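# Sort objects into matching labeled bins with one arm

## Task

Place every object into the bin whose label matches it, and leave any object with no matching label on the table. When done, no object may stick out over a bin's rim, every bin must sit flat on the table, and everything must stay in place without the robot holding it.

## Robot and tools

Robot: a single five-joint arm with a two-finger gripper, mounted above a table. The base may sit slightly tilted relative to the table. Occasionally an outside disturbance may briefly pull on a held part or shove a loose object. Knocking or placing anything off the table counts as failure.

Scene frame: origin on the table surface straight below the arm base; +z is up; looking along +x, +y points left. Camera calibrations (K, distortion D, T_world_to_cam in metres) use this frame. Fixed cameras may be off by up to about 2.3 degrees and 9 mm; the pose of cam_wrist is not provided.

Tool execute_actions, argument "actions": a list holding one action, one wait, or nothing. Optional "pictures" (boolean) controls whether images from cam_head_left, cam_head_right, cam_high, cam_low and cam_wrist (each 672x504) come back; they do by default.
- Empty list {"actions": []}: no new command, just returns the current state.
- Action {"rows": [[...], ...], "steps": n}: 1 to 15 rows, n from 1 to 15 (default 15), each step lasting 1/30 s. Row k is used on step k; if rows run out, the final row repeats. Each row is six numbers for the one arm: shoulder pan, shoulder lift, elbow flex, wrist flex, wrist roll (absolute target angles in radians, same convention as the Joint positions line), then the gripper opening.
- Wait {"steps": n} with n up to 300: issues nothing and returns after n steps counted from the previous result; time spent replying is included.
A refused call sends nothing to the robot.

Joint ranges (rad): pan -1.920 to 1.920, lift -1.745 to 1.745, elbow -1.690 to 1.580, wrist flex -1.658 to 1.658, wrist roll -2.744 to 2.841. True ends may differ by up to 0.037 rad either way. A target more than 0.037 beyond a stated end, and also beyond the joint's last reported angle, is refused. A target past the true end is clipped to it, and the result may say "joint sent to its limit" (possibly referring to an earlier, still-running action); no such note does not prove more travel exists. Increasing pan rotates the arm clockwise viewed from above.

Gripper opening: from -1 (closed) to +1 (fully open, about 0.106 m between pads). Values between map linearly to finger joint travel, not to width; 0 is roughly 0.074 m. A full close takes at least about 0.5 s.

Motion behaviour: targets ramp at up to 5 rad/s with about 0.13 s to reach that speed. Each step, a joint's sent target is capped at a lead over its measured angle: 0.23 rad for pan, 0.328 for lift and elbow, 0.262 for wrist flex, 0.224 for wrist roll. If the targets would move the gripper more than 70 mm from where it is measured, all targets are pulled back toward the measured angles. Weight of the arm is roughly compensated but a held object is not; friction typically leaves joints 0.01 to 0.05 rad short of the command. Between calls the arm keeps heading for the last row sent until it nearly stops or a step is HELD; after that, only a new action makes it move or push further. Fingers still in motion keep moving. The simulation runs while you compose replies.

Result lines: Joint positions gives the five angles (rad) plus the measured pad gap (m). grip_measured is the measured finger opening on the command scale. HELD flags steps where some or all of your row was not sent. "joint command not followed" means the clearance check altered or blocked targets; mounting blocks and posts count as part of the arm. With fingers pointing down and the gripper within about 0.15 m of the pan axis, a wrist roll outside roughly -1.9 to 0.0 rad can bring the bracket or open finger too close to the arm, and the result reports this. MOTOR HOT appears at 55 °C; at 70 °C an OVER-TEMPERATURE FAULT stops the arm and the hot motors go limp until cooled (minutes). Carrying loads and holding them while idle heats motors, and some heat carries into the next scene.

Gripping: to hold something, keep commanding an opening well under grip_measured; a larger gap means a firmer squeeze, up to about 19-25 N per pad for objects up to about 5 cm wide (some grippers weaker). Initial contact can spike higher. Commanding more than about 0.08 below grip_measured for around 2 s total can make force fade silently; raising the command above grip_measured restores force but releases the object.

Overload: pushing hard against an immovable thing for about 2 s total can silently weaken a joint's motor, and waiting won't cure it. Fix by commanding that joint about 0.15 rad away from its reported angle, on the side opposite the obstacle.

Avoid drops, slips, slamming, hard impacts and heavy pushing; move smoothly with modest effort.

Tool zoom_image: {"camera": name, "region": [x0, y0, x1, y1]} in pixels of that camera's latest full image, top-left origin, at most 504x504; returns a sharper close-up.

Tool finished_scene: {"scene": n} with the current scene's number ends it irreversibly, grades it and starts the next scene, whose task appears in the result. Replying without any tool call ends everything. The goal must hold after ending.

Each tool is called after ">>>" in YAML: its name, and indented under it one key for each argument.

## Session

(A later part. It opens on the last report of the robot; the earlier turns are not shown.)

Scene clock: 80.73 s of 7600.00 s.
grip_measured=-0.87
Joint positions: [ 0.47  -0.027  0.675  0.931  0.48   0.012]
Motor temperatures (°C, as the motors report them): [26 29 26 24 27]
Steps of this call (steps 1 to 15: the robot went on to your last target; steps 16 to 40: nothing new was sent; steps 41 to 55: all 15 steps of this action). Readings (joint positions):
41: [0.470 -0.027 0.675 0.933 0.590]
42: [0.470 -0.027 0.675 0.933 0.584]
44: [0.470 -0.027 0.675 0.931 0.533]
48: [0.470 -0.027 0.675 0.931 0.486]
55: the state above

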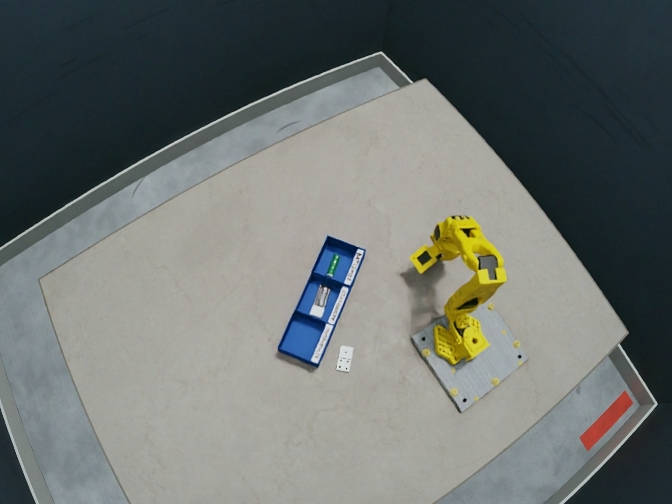

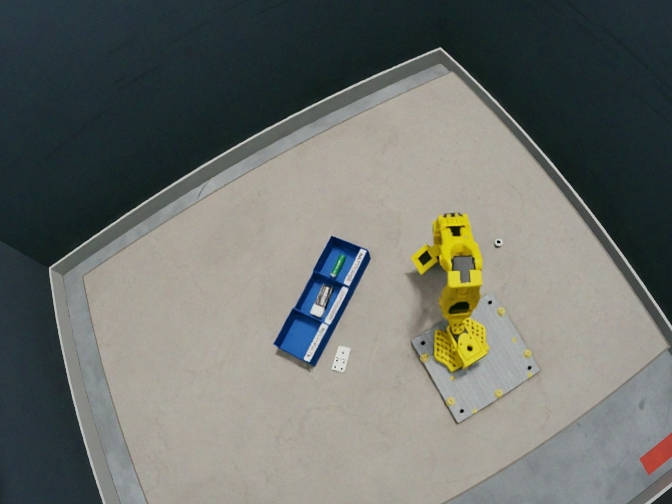

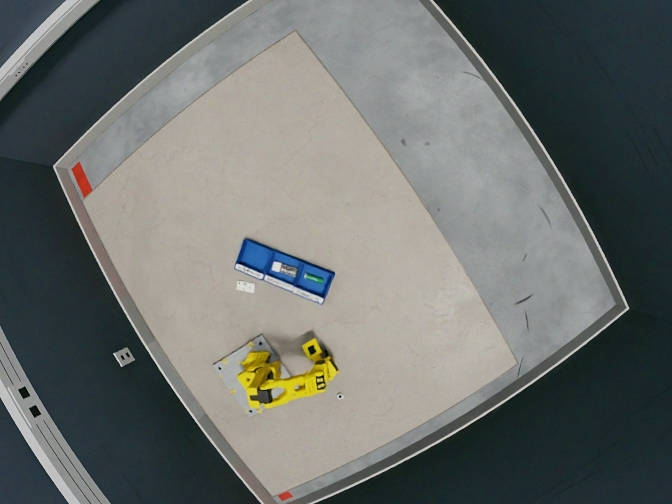

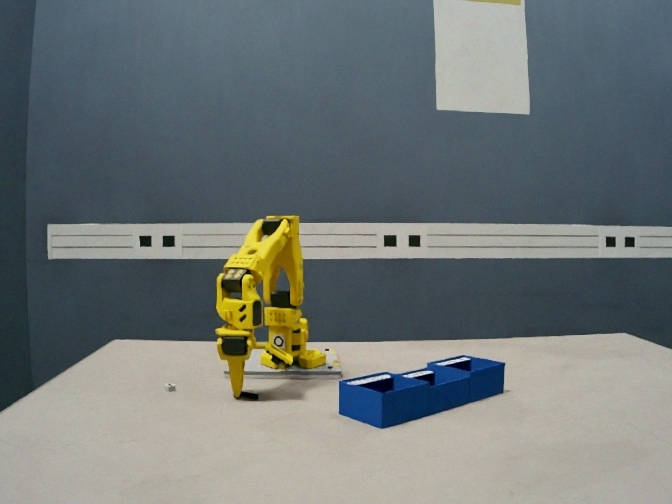

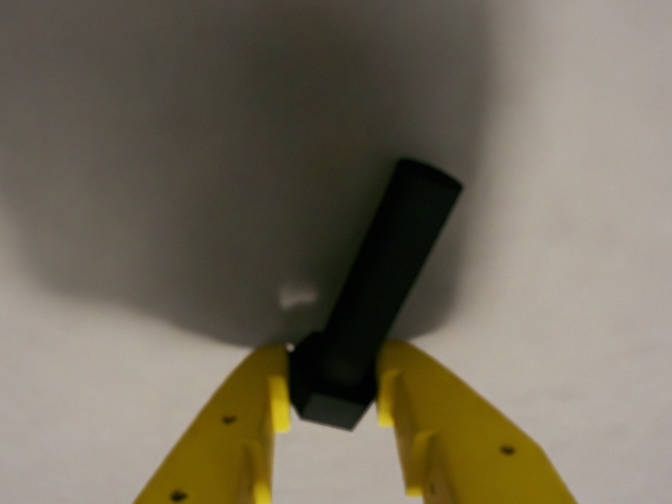

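>>> execute_actions:
  actions:
    - {"rows":[[0.475,-0.03,0.66,0.93,0.47,-0.8],[0.475,-0.04,0.66,0.94,0.47,-0.68],[0.475,-0.07,0.66,0.97,0.47,-0.58],[0.46,-0.09,0.66,0.99,0.4,-0.5],[0.44,-0.1,0.66,1.0,0.3,-0.5],[0.42,-0.1,0.66,1.0,0.2,-0.5],[0.42,-0.1,0.66,1.0,0.12,-0.5]],"steps":15}

Scene clock: 83.13 s of 7600.00 s.
grip_measured=-0.51
Joint positions: [ 0.426 -0.09   0.675  0.993  0.133  0.039]
Motor temperatures (°C, as the motors report them): [26 29 26 24 27]
Steps of this call (steps 1 to 15: the robot went on to your last target; steps 16 to 57: nothing new was sent; steps 58 to 72: all 15 steps of this action). Readings (joint positions):
58: [0.470 -0.027 0.675 0.931 0.478]
59: [0.470 -0.027 0.675 0.931 0.478]
61: [0.470 -0.036 0.675 0.942 0.477]
65: [0.438 -0.082 0.675 0.987 0.323]
72: the state above

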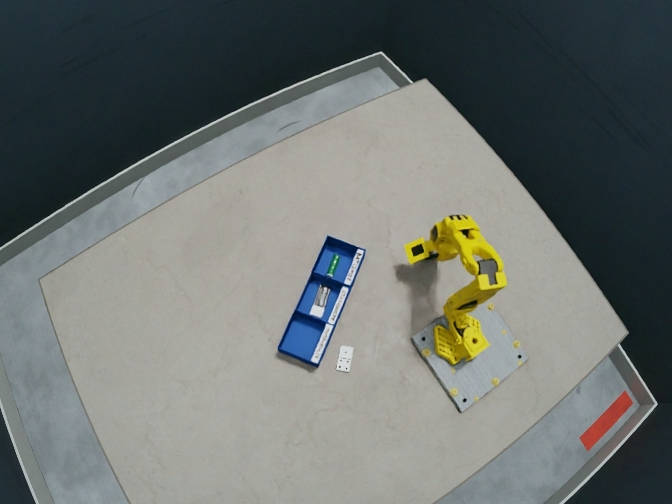

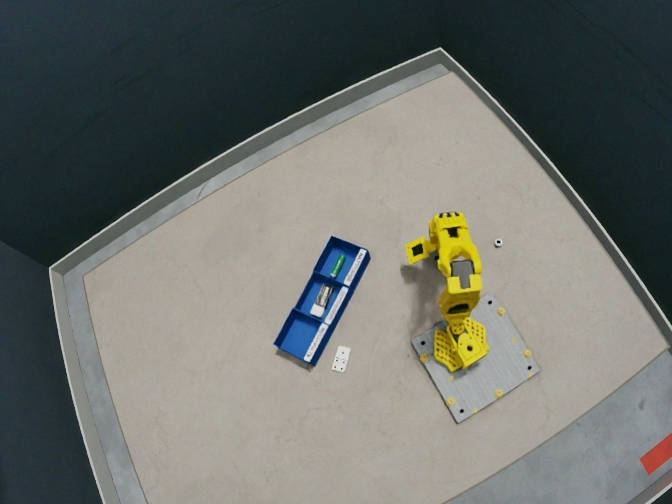

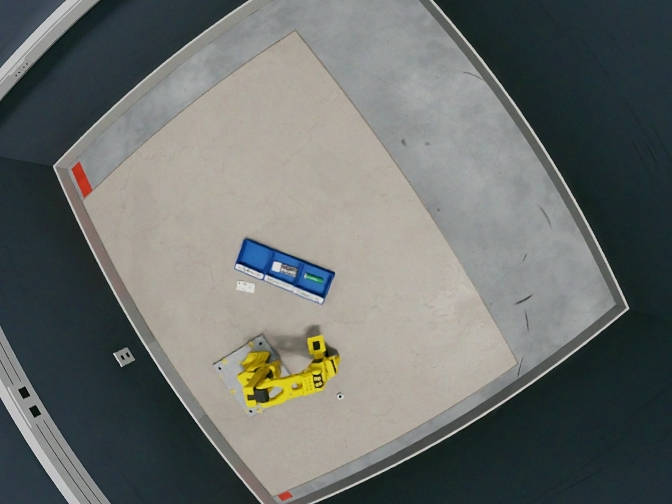

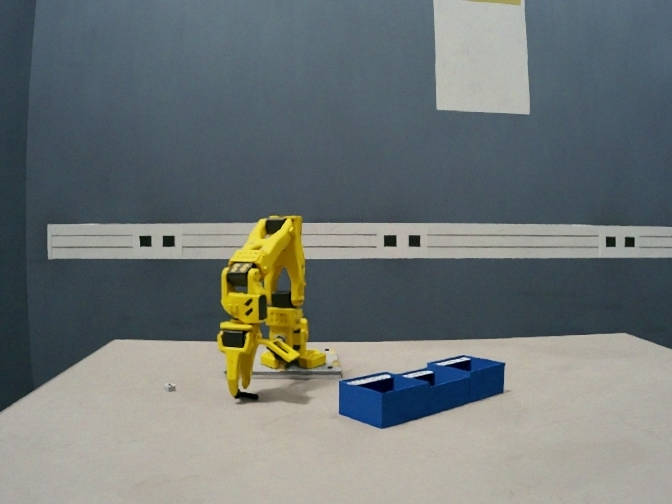

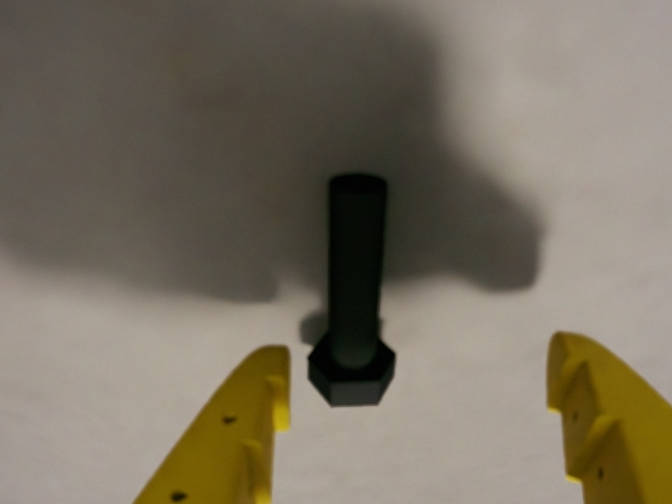

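>>> execute_actions:
  actions:
    - {"rows":[[0.39,-0.1,0.66,1.0,0.1,-0.55],[0.36,-0.1,0.66,1.0,0.07,-0.55],[0.355,-0.08,0.66,0.98,0.06,-0.55],[0.355,-0.05,0.66,0.955,0.06,-0.55],[0.355,-0.025,0.66,0.93,0.06,-0.55],[0.355,-0.01,0.66,0.925,0.06,-0.55]],"steps":15}

Scene clock: 85.17 s of 7600.00 s.
grip_measured=-0.54
Joint positions: [ 0.36  -0.025  0.675  0.933  0.069  0.037]
Motor temperatures (°C, as the motors report them): [26 29 26 24 27]
Steps of this call (steps 1 to 15: the robot went on to your last target; steps 16 to 46: nothing new was sent; steps 47 to 61: all 15 steps of this action). Readings (joint positions):
47: [0.424 -0.090 0.675 0.993 0.127]
48: [0.417 -0.090 0.675 0.993 0.119]
50: [0.384 -0.088 0.675 0.990 0.092]
54: [0.361 -0.033 0.675 0.944 0.072]
61: the state above

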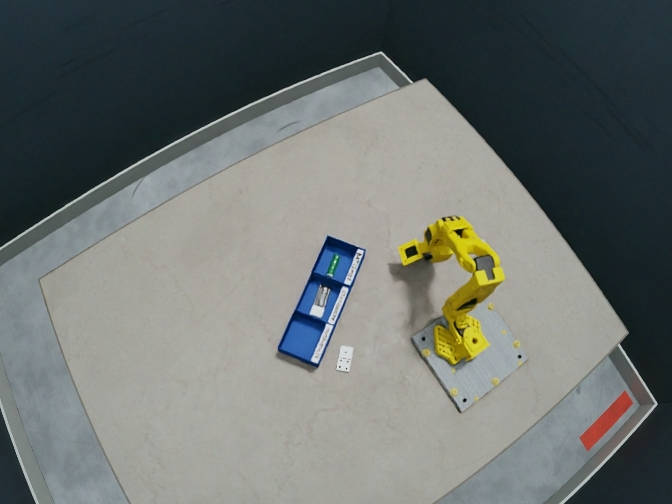

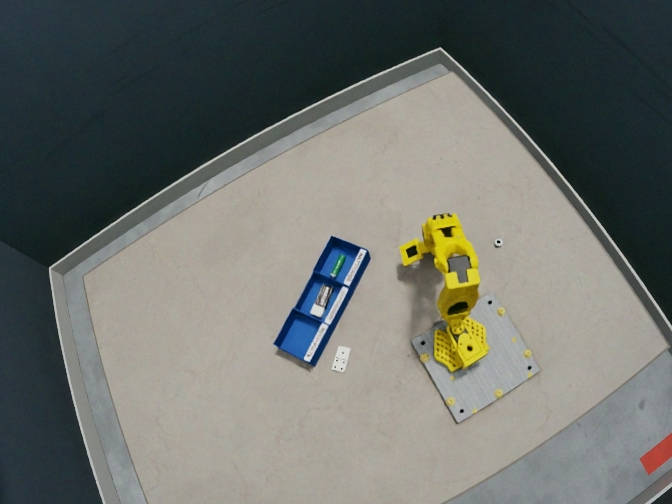

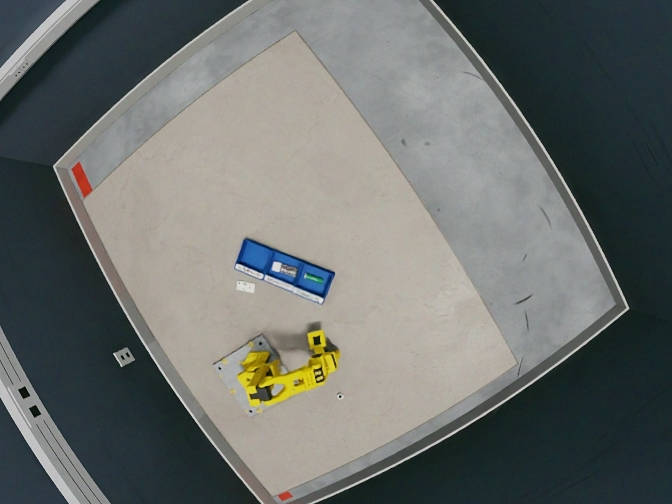

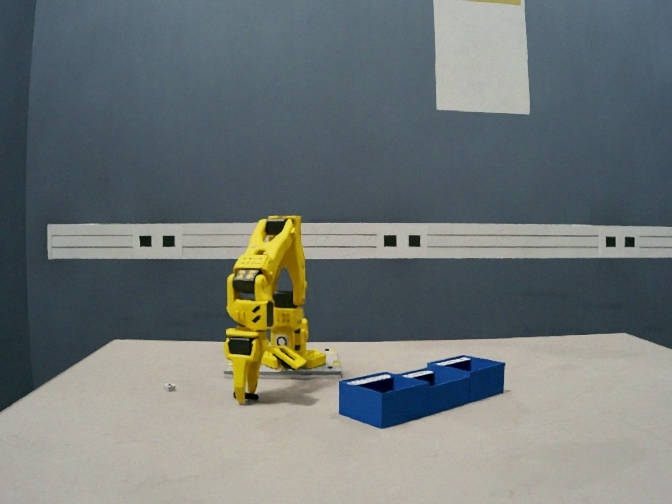

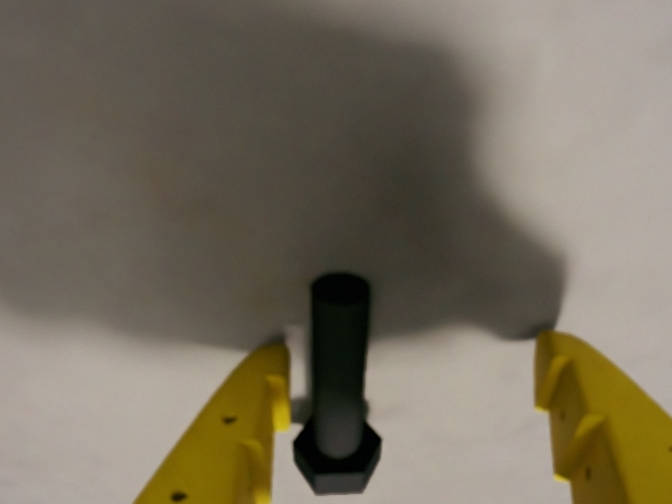

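Ideal. Close.

>>> execute_actions:
  actions:
    - {"rows":[[0.355,-0.015,0.66,0.925,0.06,-0.62],[0.355,-0.015,0.66,0.925,0.06,-0.7],[0.355,-0.015,0.66,0.925,0.06,-0.77],[0.355,-0.015,0.66,0.925,0.06,-0.83],[0.355,-0.015,0.66,0.925,0.06,-0.88],[0.355,-0.015,0.66,0.925,0.06,-0.92],[0.355,-0.015,0.66,0.925,0.06,-0.96],[0.355,-0.015,0.66,0.925,0.06,-1.0]],"steps":15}

Scene clock: 86.87 s of 7600.00 s.
grip_measured=-0.94
Joint positions: [ 0.36  -0.025  0.675  0.931  0.069  0.007]
Motor temperatures (°C, as the motors report them): [26 29 26 24 27]
Steps of this call (steps 1 to 15: the robot went on to your last target; steps 16 to 36: nothing new was sent; steps 37 to 51: all 15 steps of this action). Readings (joint positions):
37: [0.360 -0.025 0.675 0.933 0.069]
38: [0.360 -0.025 0.675 0.933 0.069]
40: [0.360 -0.025 0.675 0.931 0.069]
44: [0.360 -0.025 0.675 0.931 0.069]
51: the state above

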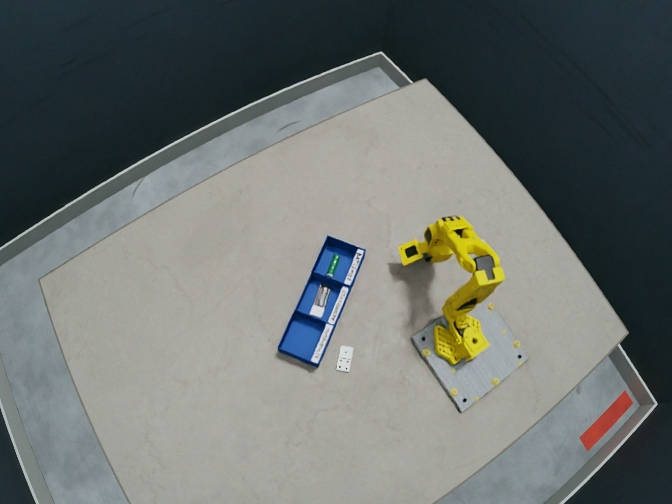

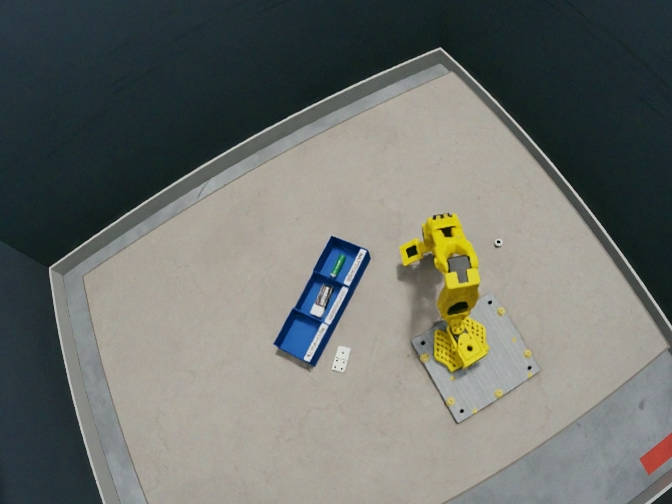

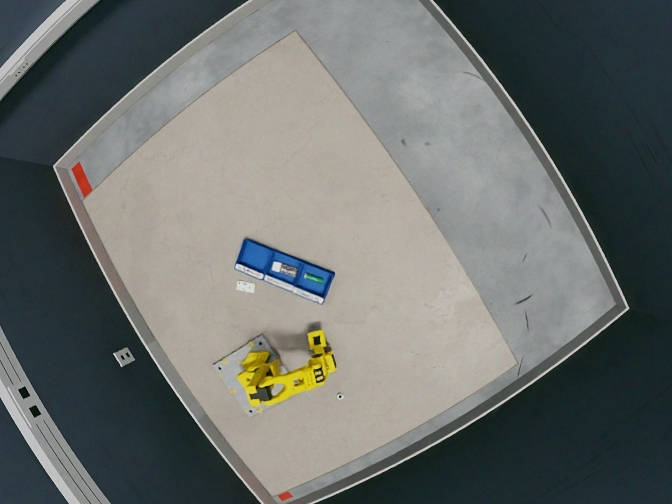

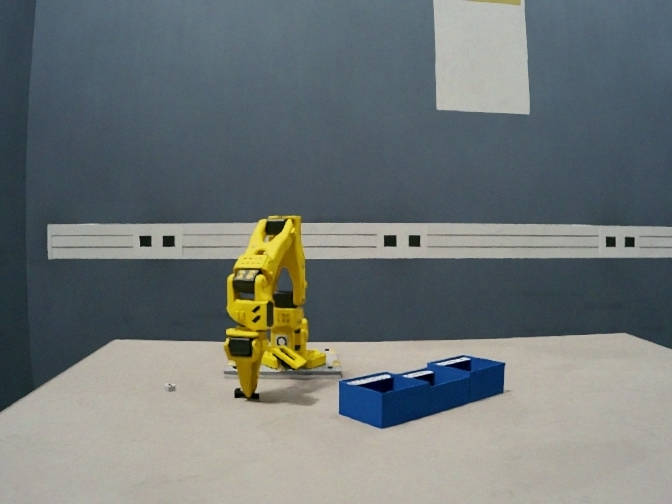

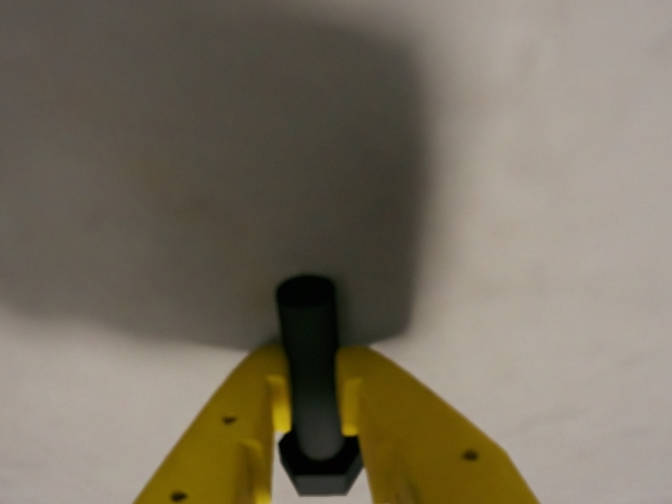

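>>> execute_actions:
  actions:
    - {"rows":[[0.355,-0.07,0.65,0.99,0.06,-1.0],[0.355,-0.14,0.6,1.1,0.06,-1.0],[0.355,-0.19,0.52,1.22,0.06,-1.0],[0.3,-0.2,0.42,1.32,0.05,-1.0],[0.2,-0.18,0.3,1.4,0.03,-1.0],[0.1,-0.13,0.18,1.46,0.0,-1.0],[0.0,-0.06,0.06,1.5,-0.03,-1.0],[-0.1,0.02,-0.06,1.52,-0.06,-1.0],[-0.2,0.1,-0.18,1.53,-0.09,-1.0],[-0.3,0.18,-0.3,1.53,-0.12,-1.0],[-0.4,0.26,-0.42,1.53,-0.14,-1.0],[-0.5,0.34,-0.53,1.53,-0.16,-1.0],[-0.6,0.42,-0.64,1.53,-0.18,-1.0],[-0.7,0.5,-0.74,1.53,-0.2,-1.0],[-0.8,0.56,-0.82,1.52,-0.2,-1.0]],"steps":15}
  pictures: false

>>> execute_actions:
  actions:
    - {"rows":[[-0.85,0.58,-0.85,1.52,-0.2,-1.0],[-0.92,0.6,-0.88,1.52,-0.2,-1.0],[-0.99,0.62,-0.91,1.51,-0.2,-1.0],[-1.05,0.64,-0.93,1.51,-0.2,-1.0]],"steps":15}
  pictures: false

>>> execute_actions:
  actions:
    - {"rows":[[-1.05,0.68,-0.93,1.51,-0.2,-1.0]],"steps":12}

Scene clock: 90.93 s of 7600.00 s.
grip_measured=-0.94
Joint positions: [-0.189  0.326 -0.181  1.516 -0.16   0.007]
Motor temperatures (°C, as the motors report them): [26 29 26 24 27]
Steps of this call (steps 1 to 15: the robot went on to your last target; steps 16 to 90: nothing new was sent; then 0.57 s passed at rest; steps 91 to 105: all 15 steps of this action). Readings (joint positions):
91: [0.360 -0.025 0.675 0.931 0.069]
92: [0.360 -0.028 0.672 0.938 0.069]
94: [0.360 -0.085 0.633 1.020 0.067]
98: [0.216 -0.125 0.360 1.280 0.015]
105: the state above

Scene clock: 91.43 s of 7600.00 s.
grip_measured=-0.94
Joint positions: [-0.99   0.622 -0.91   1.516 -0.191  0.007]
Motor temperatures (°C, as the motors report them): [26 29 26 24 27]
Steps of this call (steps 1 to 15: all 15 steps of this action). Readings (joint positions):
1: [-0.248 0.401 -0.258 1.516 -0.172]
2: [-0.304 0.469 -0.333 1.516 -0.180]
4: [-0.415 0.559 -0.480 1.517 -0.188]
8: [-0.617 0.616 -0.744 1.517 -0.189]
15: the state above

Scene clock: 91.83 s of 7600.00 s.
grip_measured=-0.94
Joint positions: [-1.047  0.665 -0.913  1.516 -0.192  0.007]
Motor temperatures (°C, as the motors report them): [26 29 26 24 27]
Steps of this call (steps 1 to 12: all 12 steps of this action). Readings (joint positions):
1: [-1.019 0.624 -0.911 1.516 -0.191]
2: [-1.036 0.633 -0.913 1.516 -0.191]
4: [-1.047 0.654 -0.913 1.516 -0.192]
8: [-1.047 0.665 -0.913 1.516 -0.192]
12: the state above

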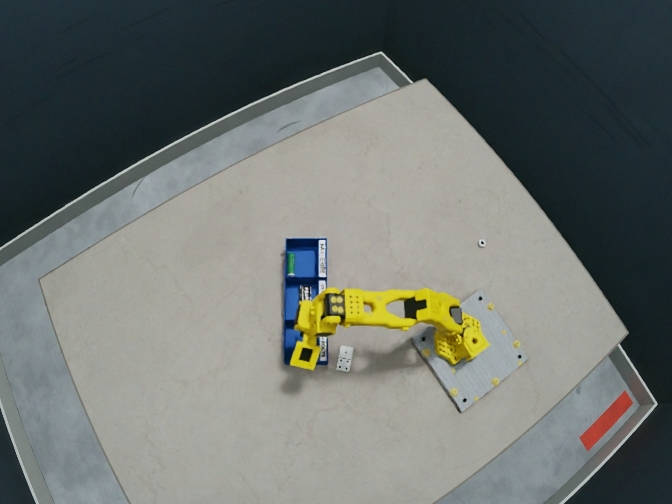

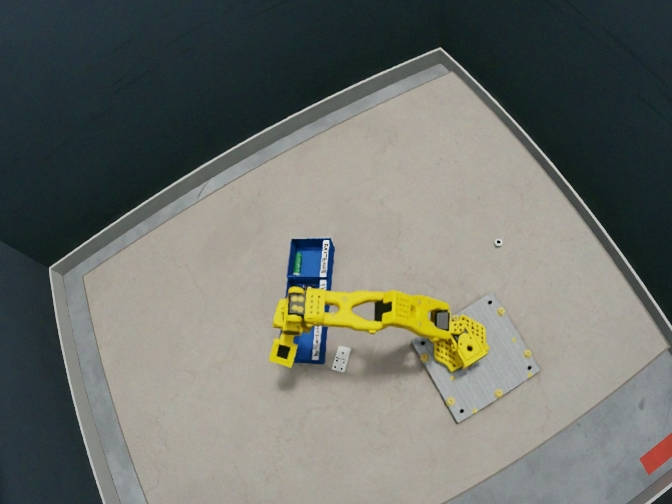

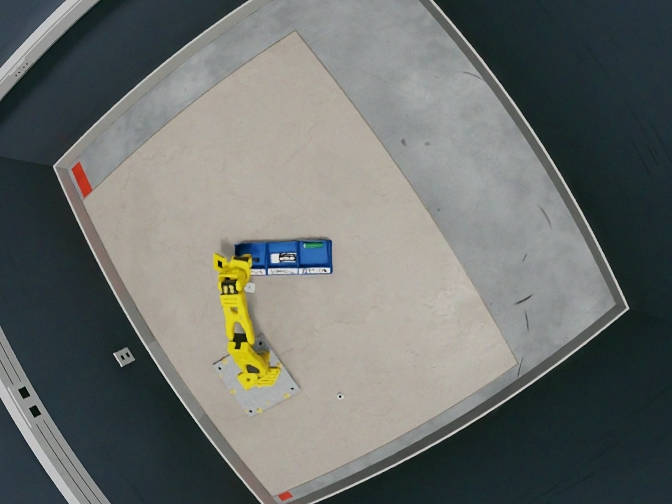

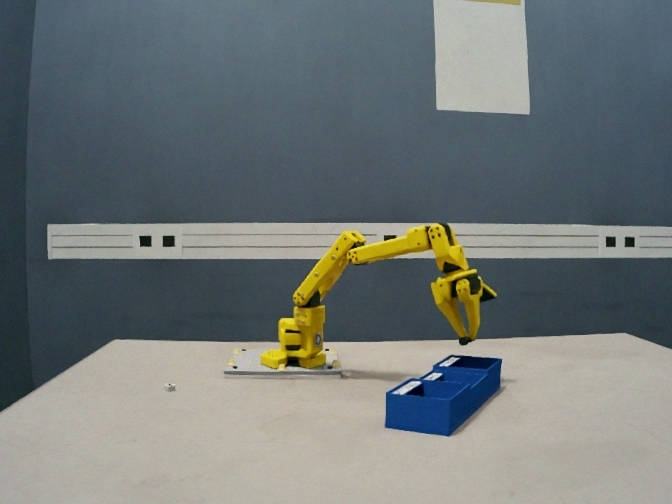

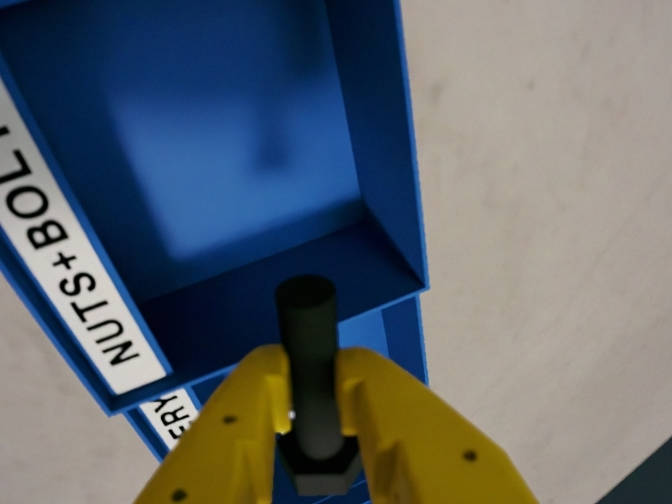

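>>> execute_actions:
  actions:
    - {"rows":[[-1.08,0.67,-0.9,1.52,-0.2,-1.0],[-1.11,0.67,-0.87,1.53,-0.2,-1.0],[-1.135,0.68,-0.85,1.53,-0.2,-1.0],[-1.135,0.7,-0.84,1.52,-0.2,-1.0],[-1.135,0.72,-0.84,1.5,-0.2,-1.0]],"steps":14}

Scene clock: 96.00 s of 7600.00 s.
grip_measured=-0.94
Joint positions: [-1.13   0.703 -0.859  1.508 -0.192  0.007]
Motor temperatures (°C, as the motors report them): [26 29 26 24 27]
Steps of this call (steps 1 to 15: the robot went on to your last target; steps 16 to 90: nothing new was sent; then 0.70 s passed at rest; steps 91 to 104: all 14 steps of this action). Readings (joint positions):
91: [-1.047 0.665 -0.913 1.516 -0.192]
92: [-1.053 0.665 -0.913 1.516 -0.192]
94: [-1.087 0.665 -0.890 1.519 -0.192]
98: [-1.128 0.700 -0.859 1.511 -0.192]
104: the state above

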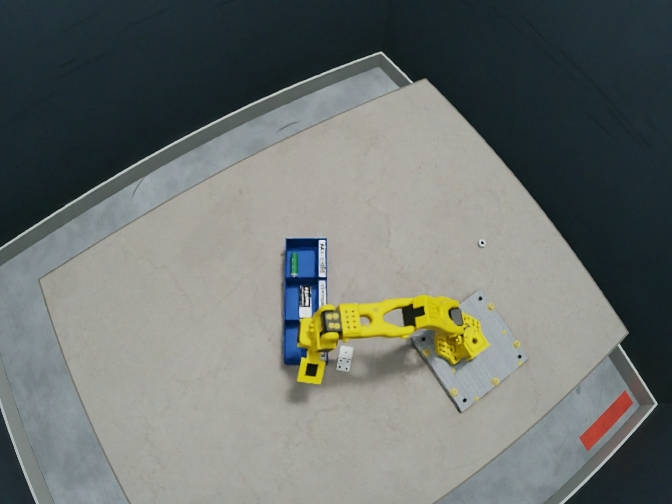

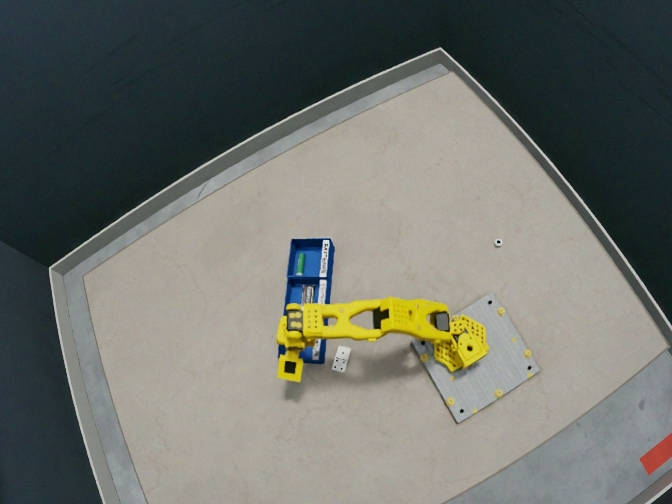

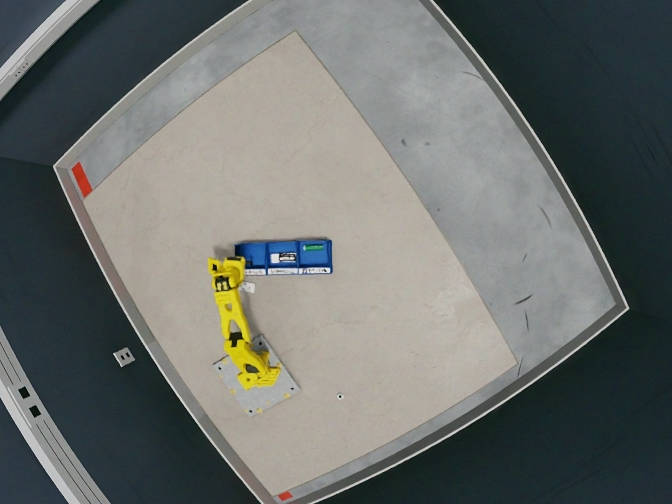

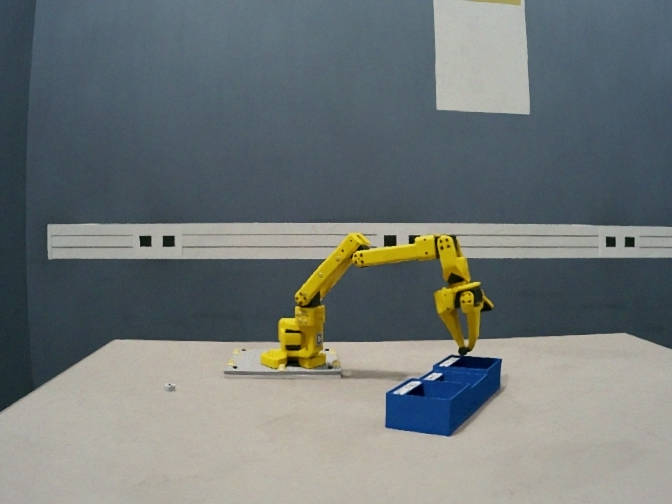

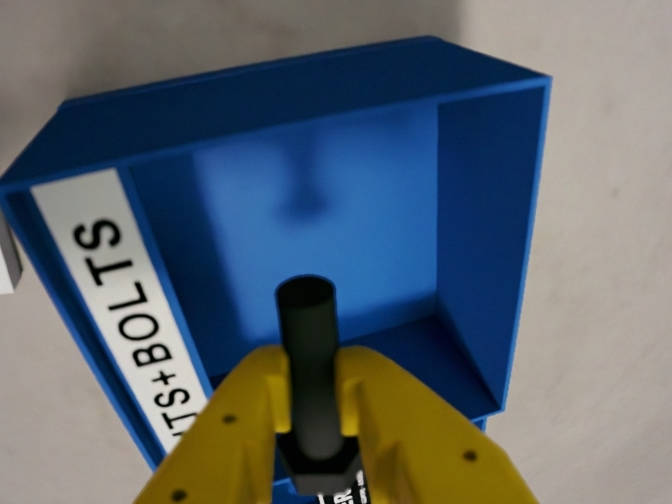

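>>> execute_actions:
  actions:
    - {"rows":[[-1.15,0.74,-0.86,1.47,-0.2,-1.0],[-1.15,0.77,-0.87,1.44,-0.2,-1.0],[-1.15,0.8,-0.87,1.42,-0.2,-1.0],[-1.15,0.82,-0.87,1.41,-0.2,-1.0]],"steps":13}

Scene clock: 97.90 s of 7600.00 s.
grip_measured=-0.94
Joint positions: [-1.145  0.806 -0.859  1.419 -0.192  0.007]
Motor temperatures (°C, as the motors report them): [26 29 26 24 27]
Steps of this call (steps 1 to 15: the robot went on to your last target; steps 16 to 44: nothing new was sent; steps 45 to 57: all 13 steps of this action). Readings (joint positions):
45: [-1.131 0.705 -0.859 1.507 -0.192]
46: [-1.134 0.711 -0.859 1.499 -0.192]
48: [-1.140 0.749 -0.859 1.461 -0.192]
52: [-1.145 0.805 -0.859 1.422 -0.192]
57: the state above

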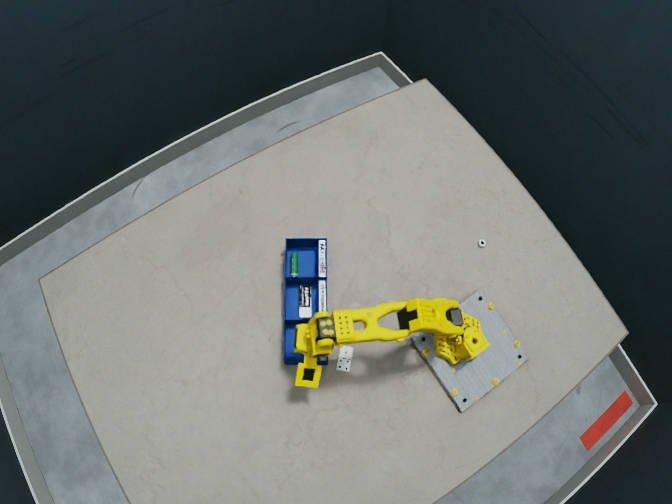

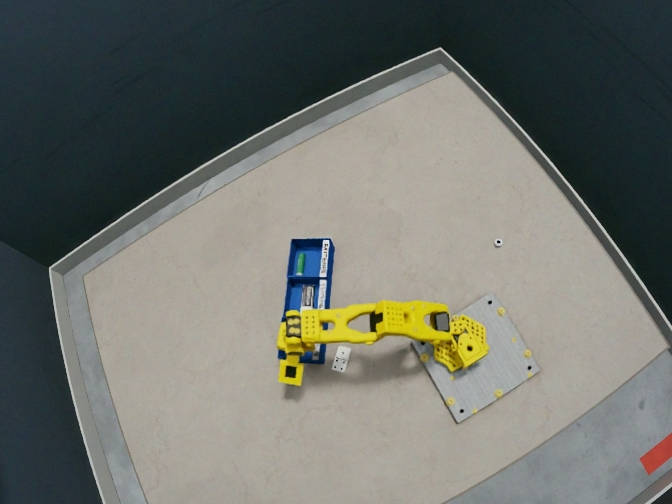

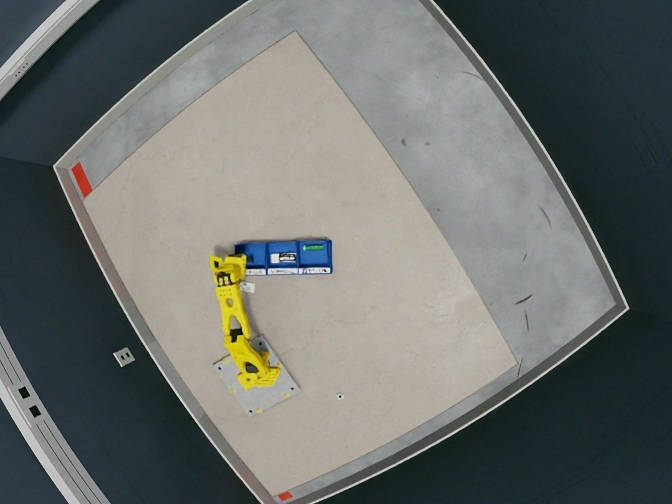

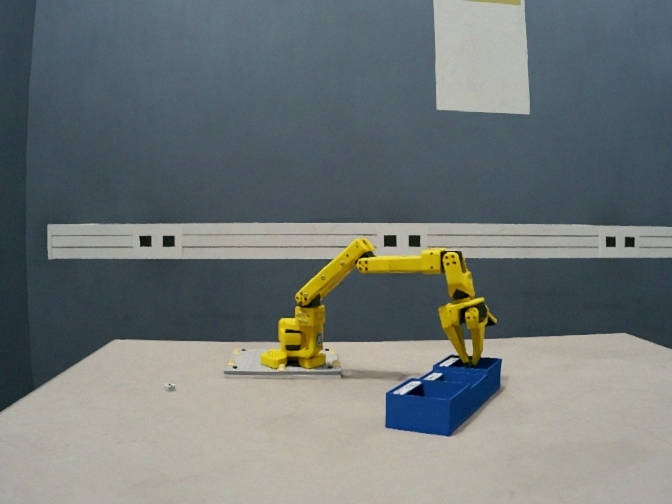

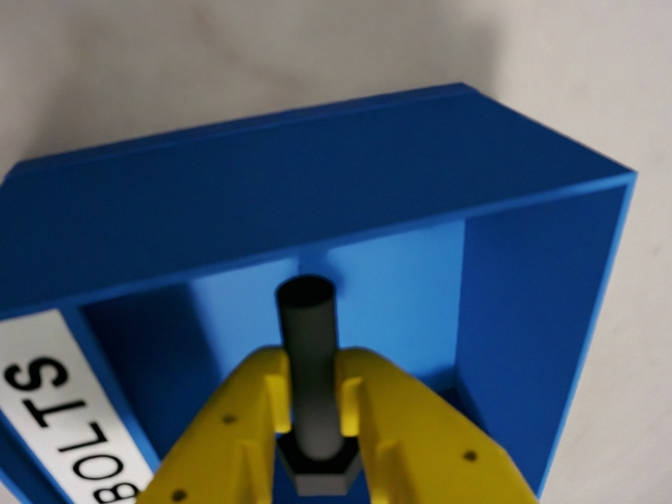

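Inside. Back off pan slightly, lower, release.

>>> execute_actions:
  actions:
    - {"rows":[[-1.13,0.84,-0.87,1.4,-0.2,-1.0],[-1.12,0.87,-0.87,1.38,-0.2,-1.0],[-1.12,0.9,-0.87,1.36,-0.2,-1.0],[-1.12,0.91,-0.87,1.35,-0.2,-1.0],[-1.12,0.91,-0.87,1.35,-0.2,-1.0],[-1.12,0.91,-0.87,1.35,-0.2,-1.0],[-1.12,0.91,-0.87,1.35,-0.2,-1.0],[-1.12,0.91,-0.87,1.35,-0.2,-0.9],[-1.12,0.91,-0.87,1.35,-0.2,-0.82],[-1.12,0.91,-0.87,1.35,-0.2,-0.76]],"steps":15}

Scene clock: 99.77 s of 7600.00 s.
grip_measured=-0.79
Joint positions: [-1.125  0.892 -0.859  1.356 -0.192  0.018]
Motor temperatures (°C, as the motors report them): [26 29 26 24 27]
Steps of this call (steps 1 to 15: the robot went on to your last target; steps 16 to 41: nothing new was sent; steps 42 to 56: all 15 steps of this action). Readings (joint positions):
42: [-1.145 0.806 -0.859 1.418 -0.192]
43: [-1.142 0.812 -0.859 1.413 -0.192]
45: [-1.133 0.847 -0.859 1.390 -0.192]
49: [-1.125 0.892 -0.859 1.361 -0.192]
56: the state above

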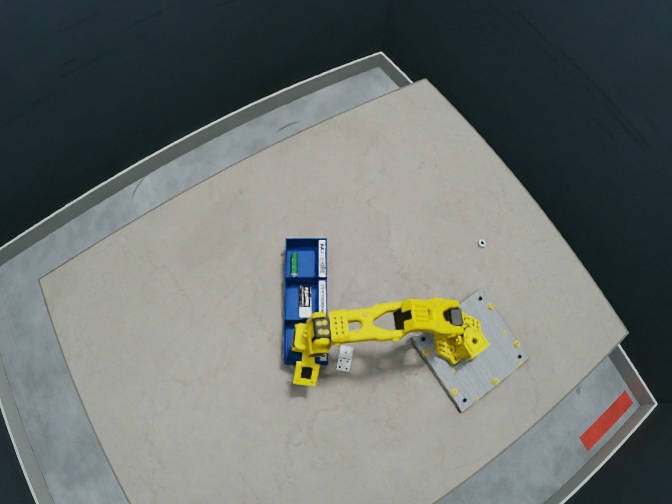

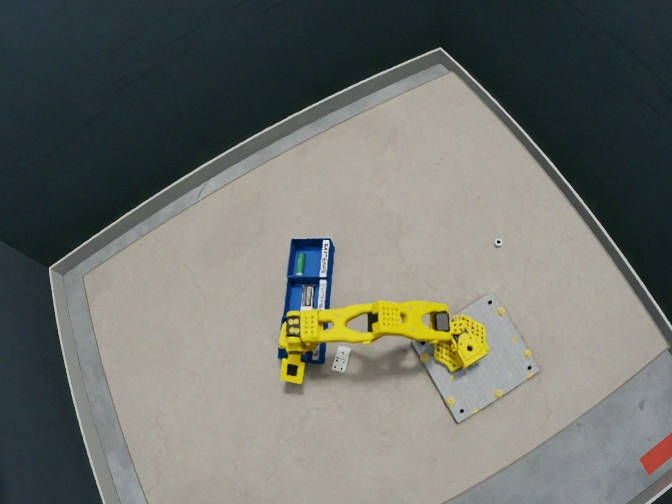

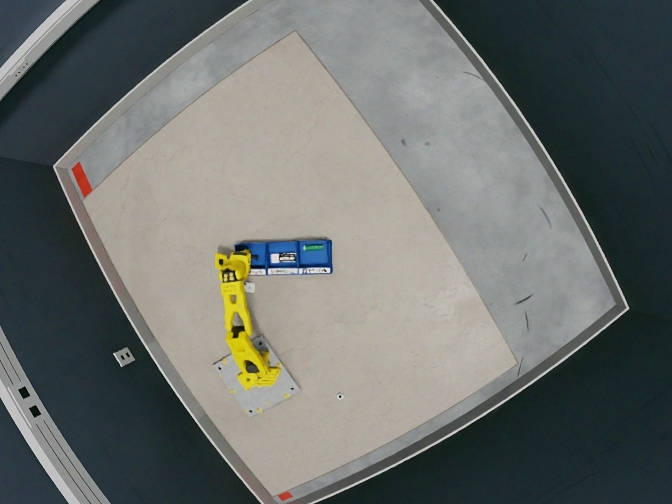

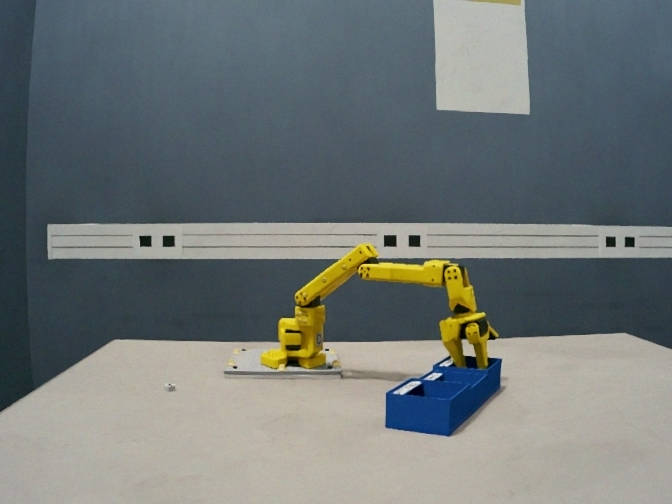

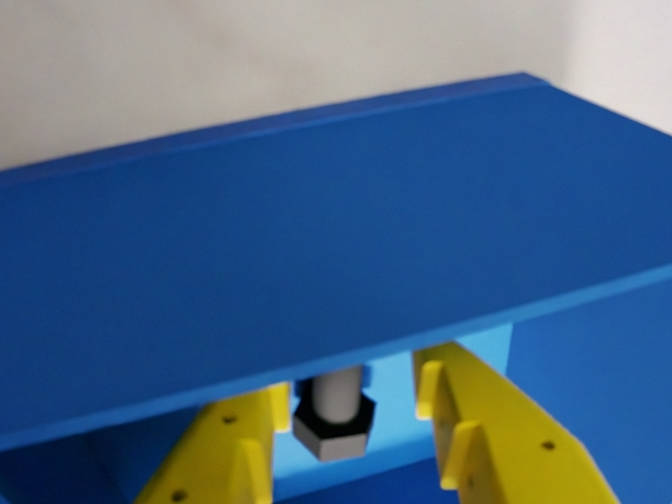

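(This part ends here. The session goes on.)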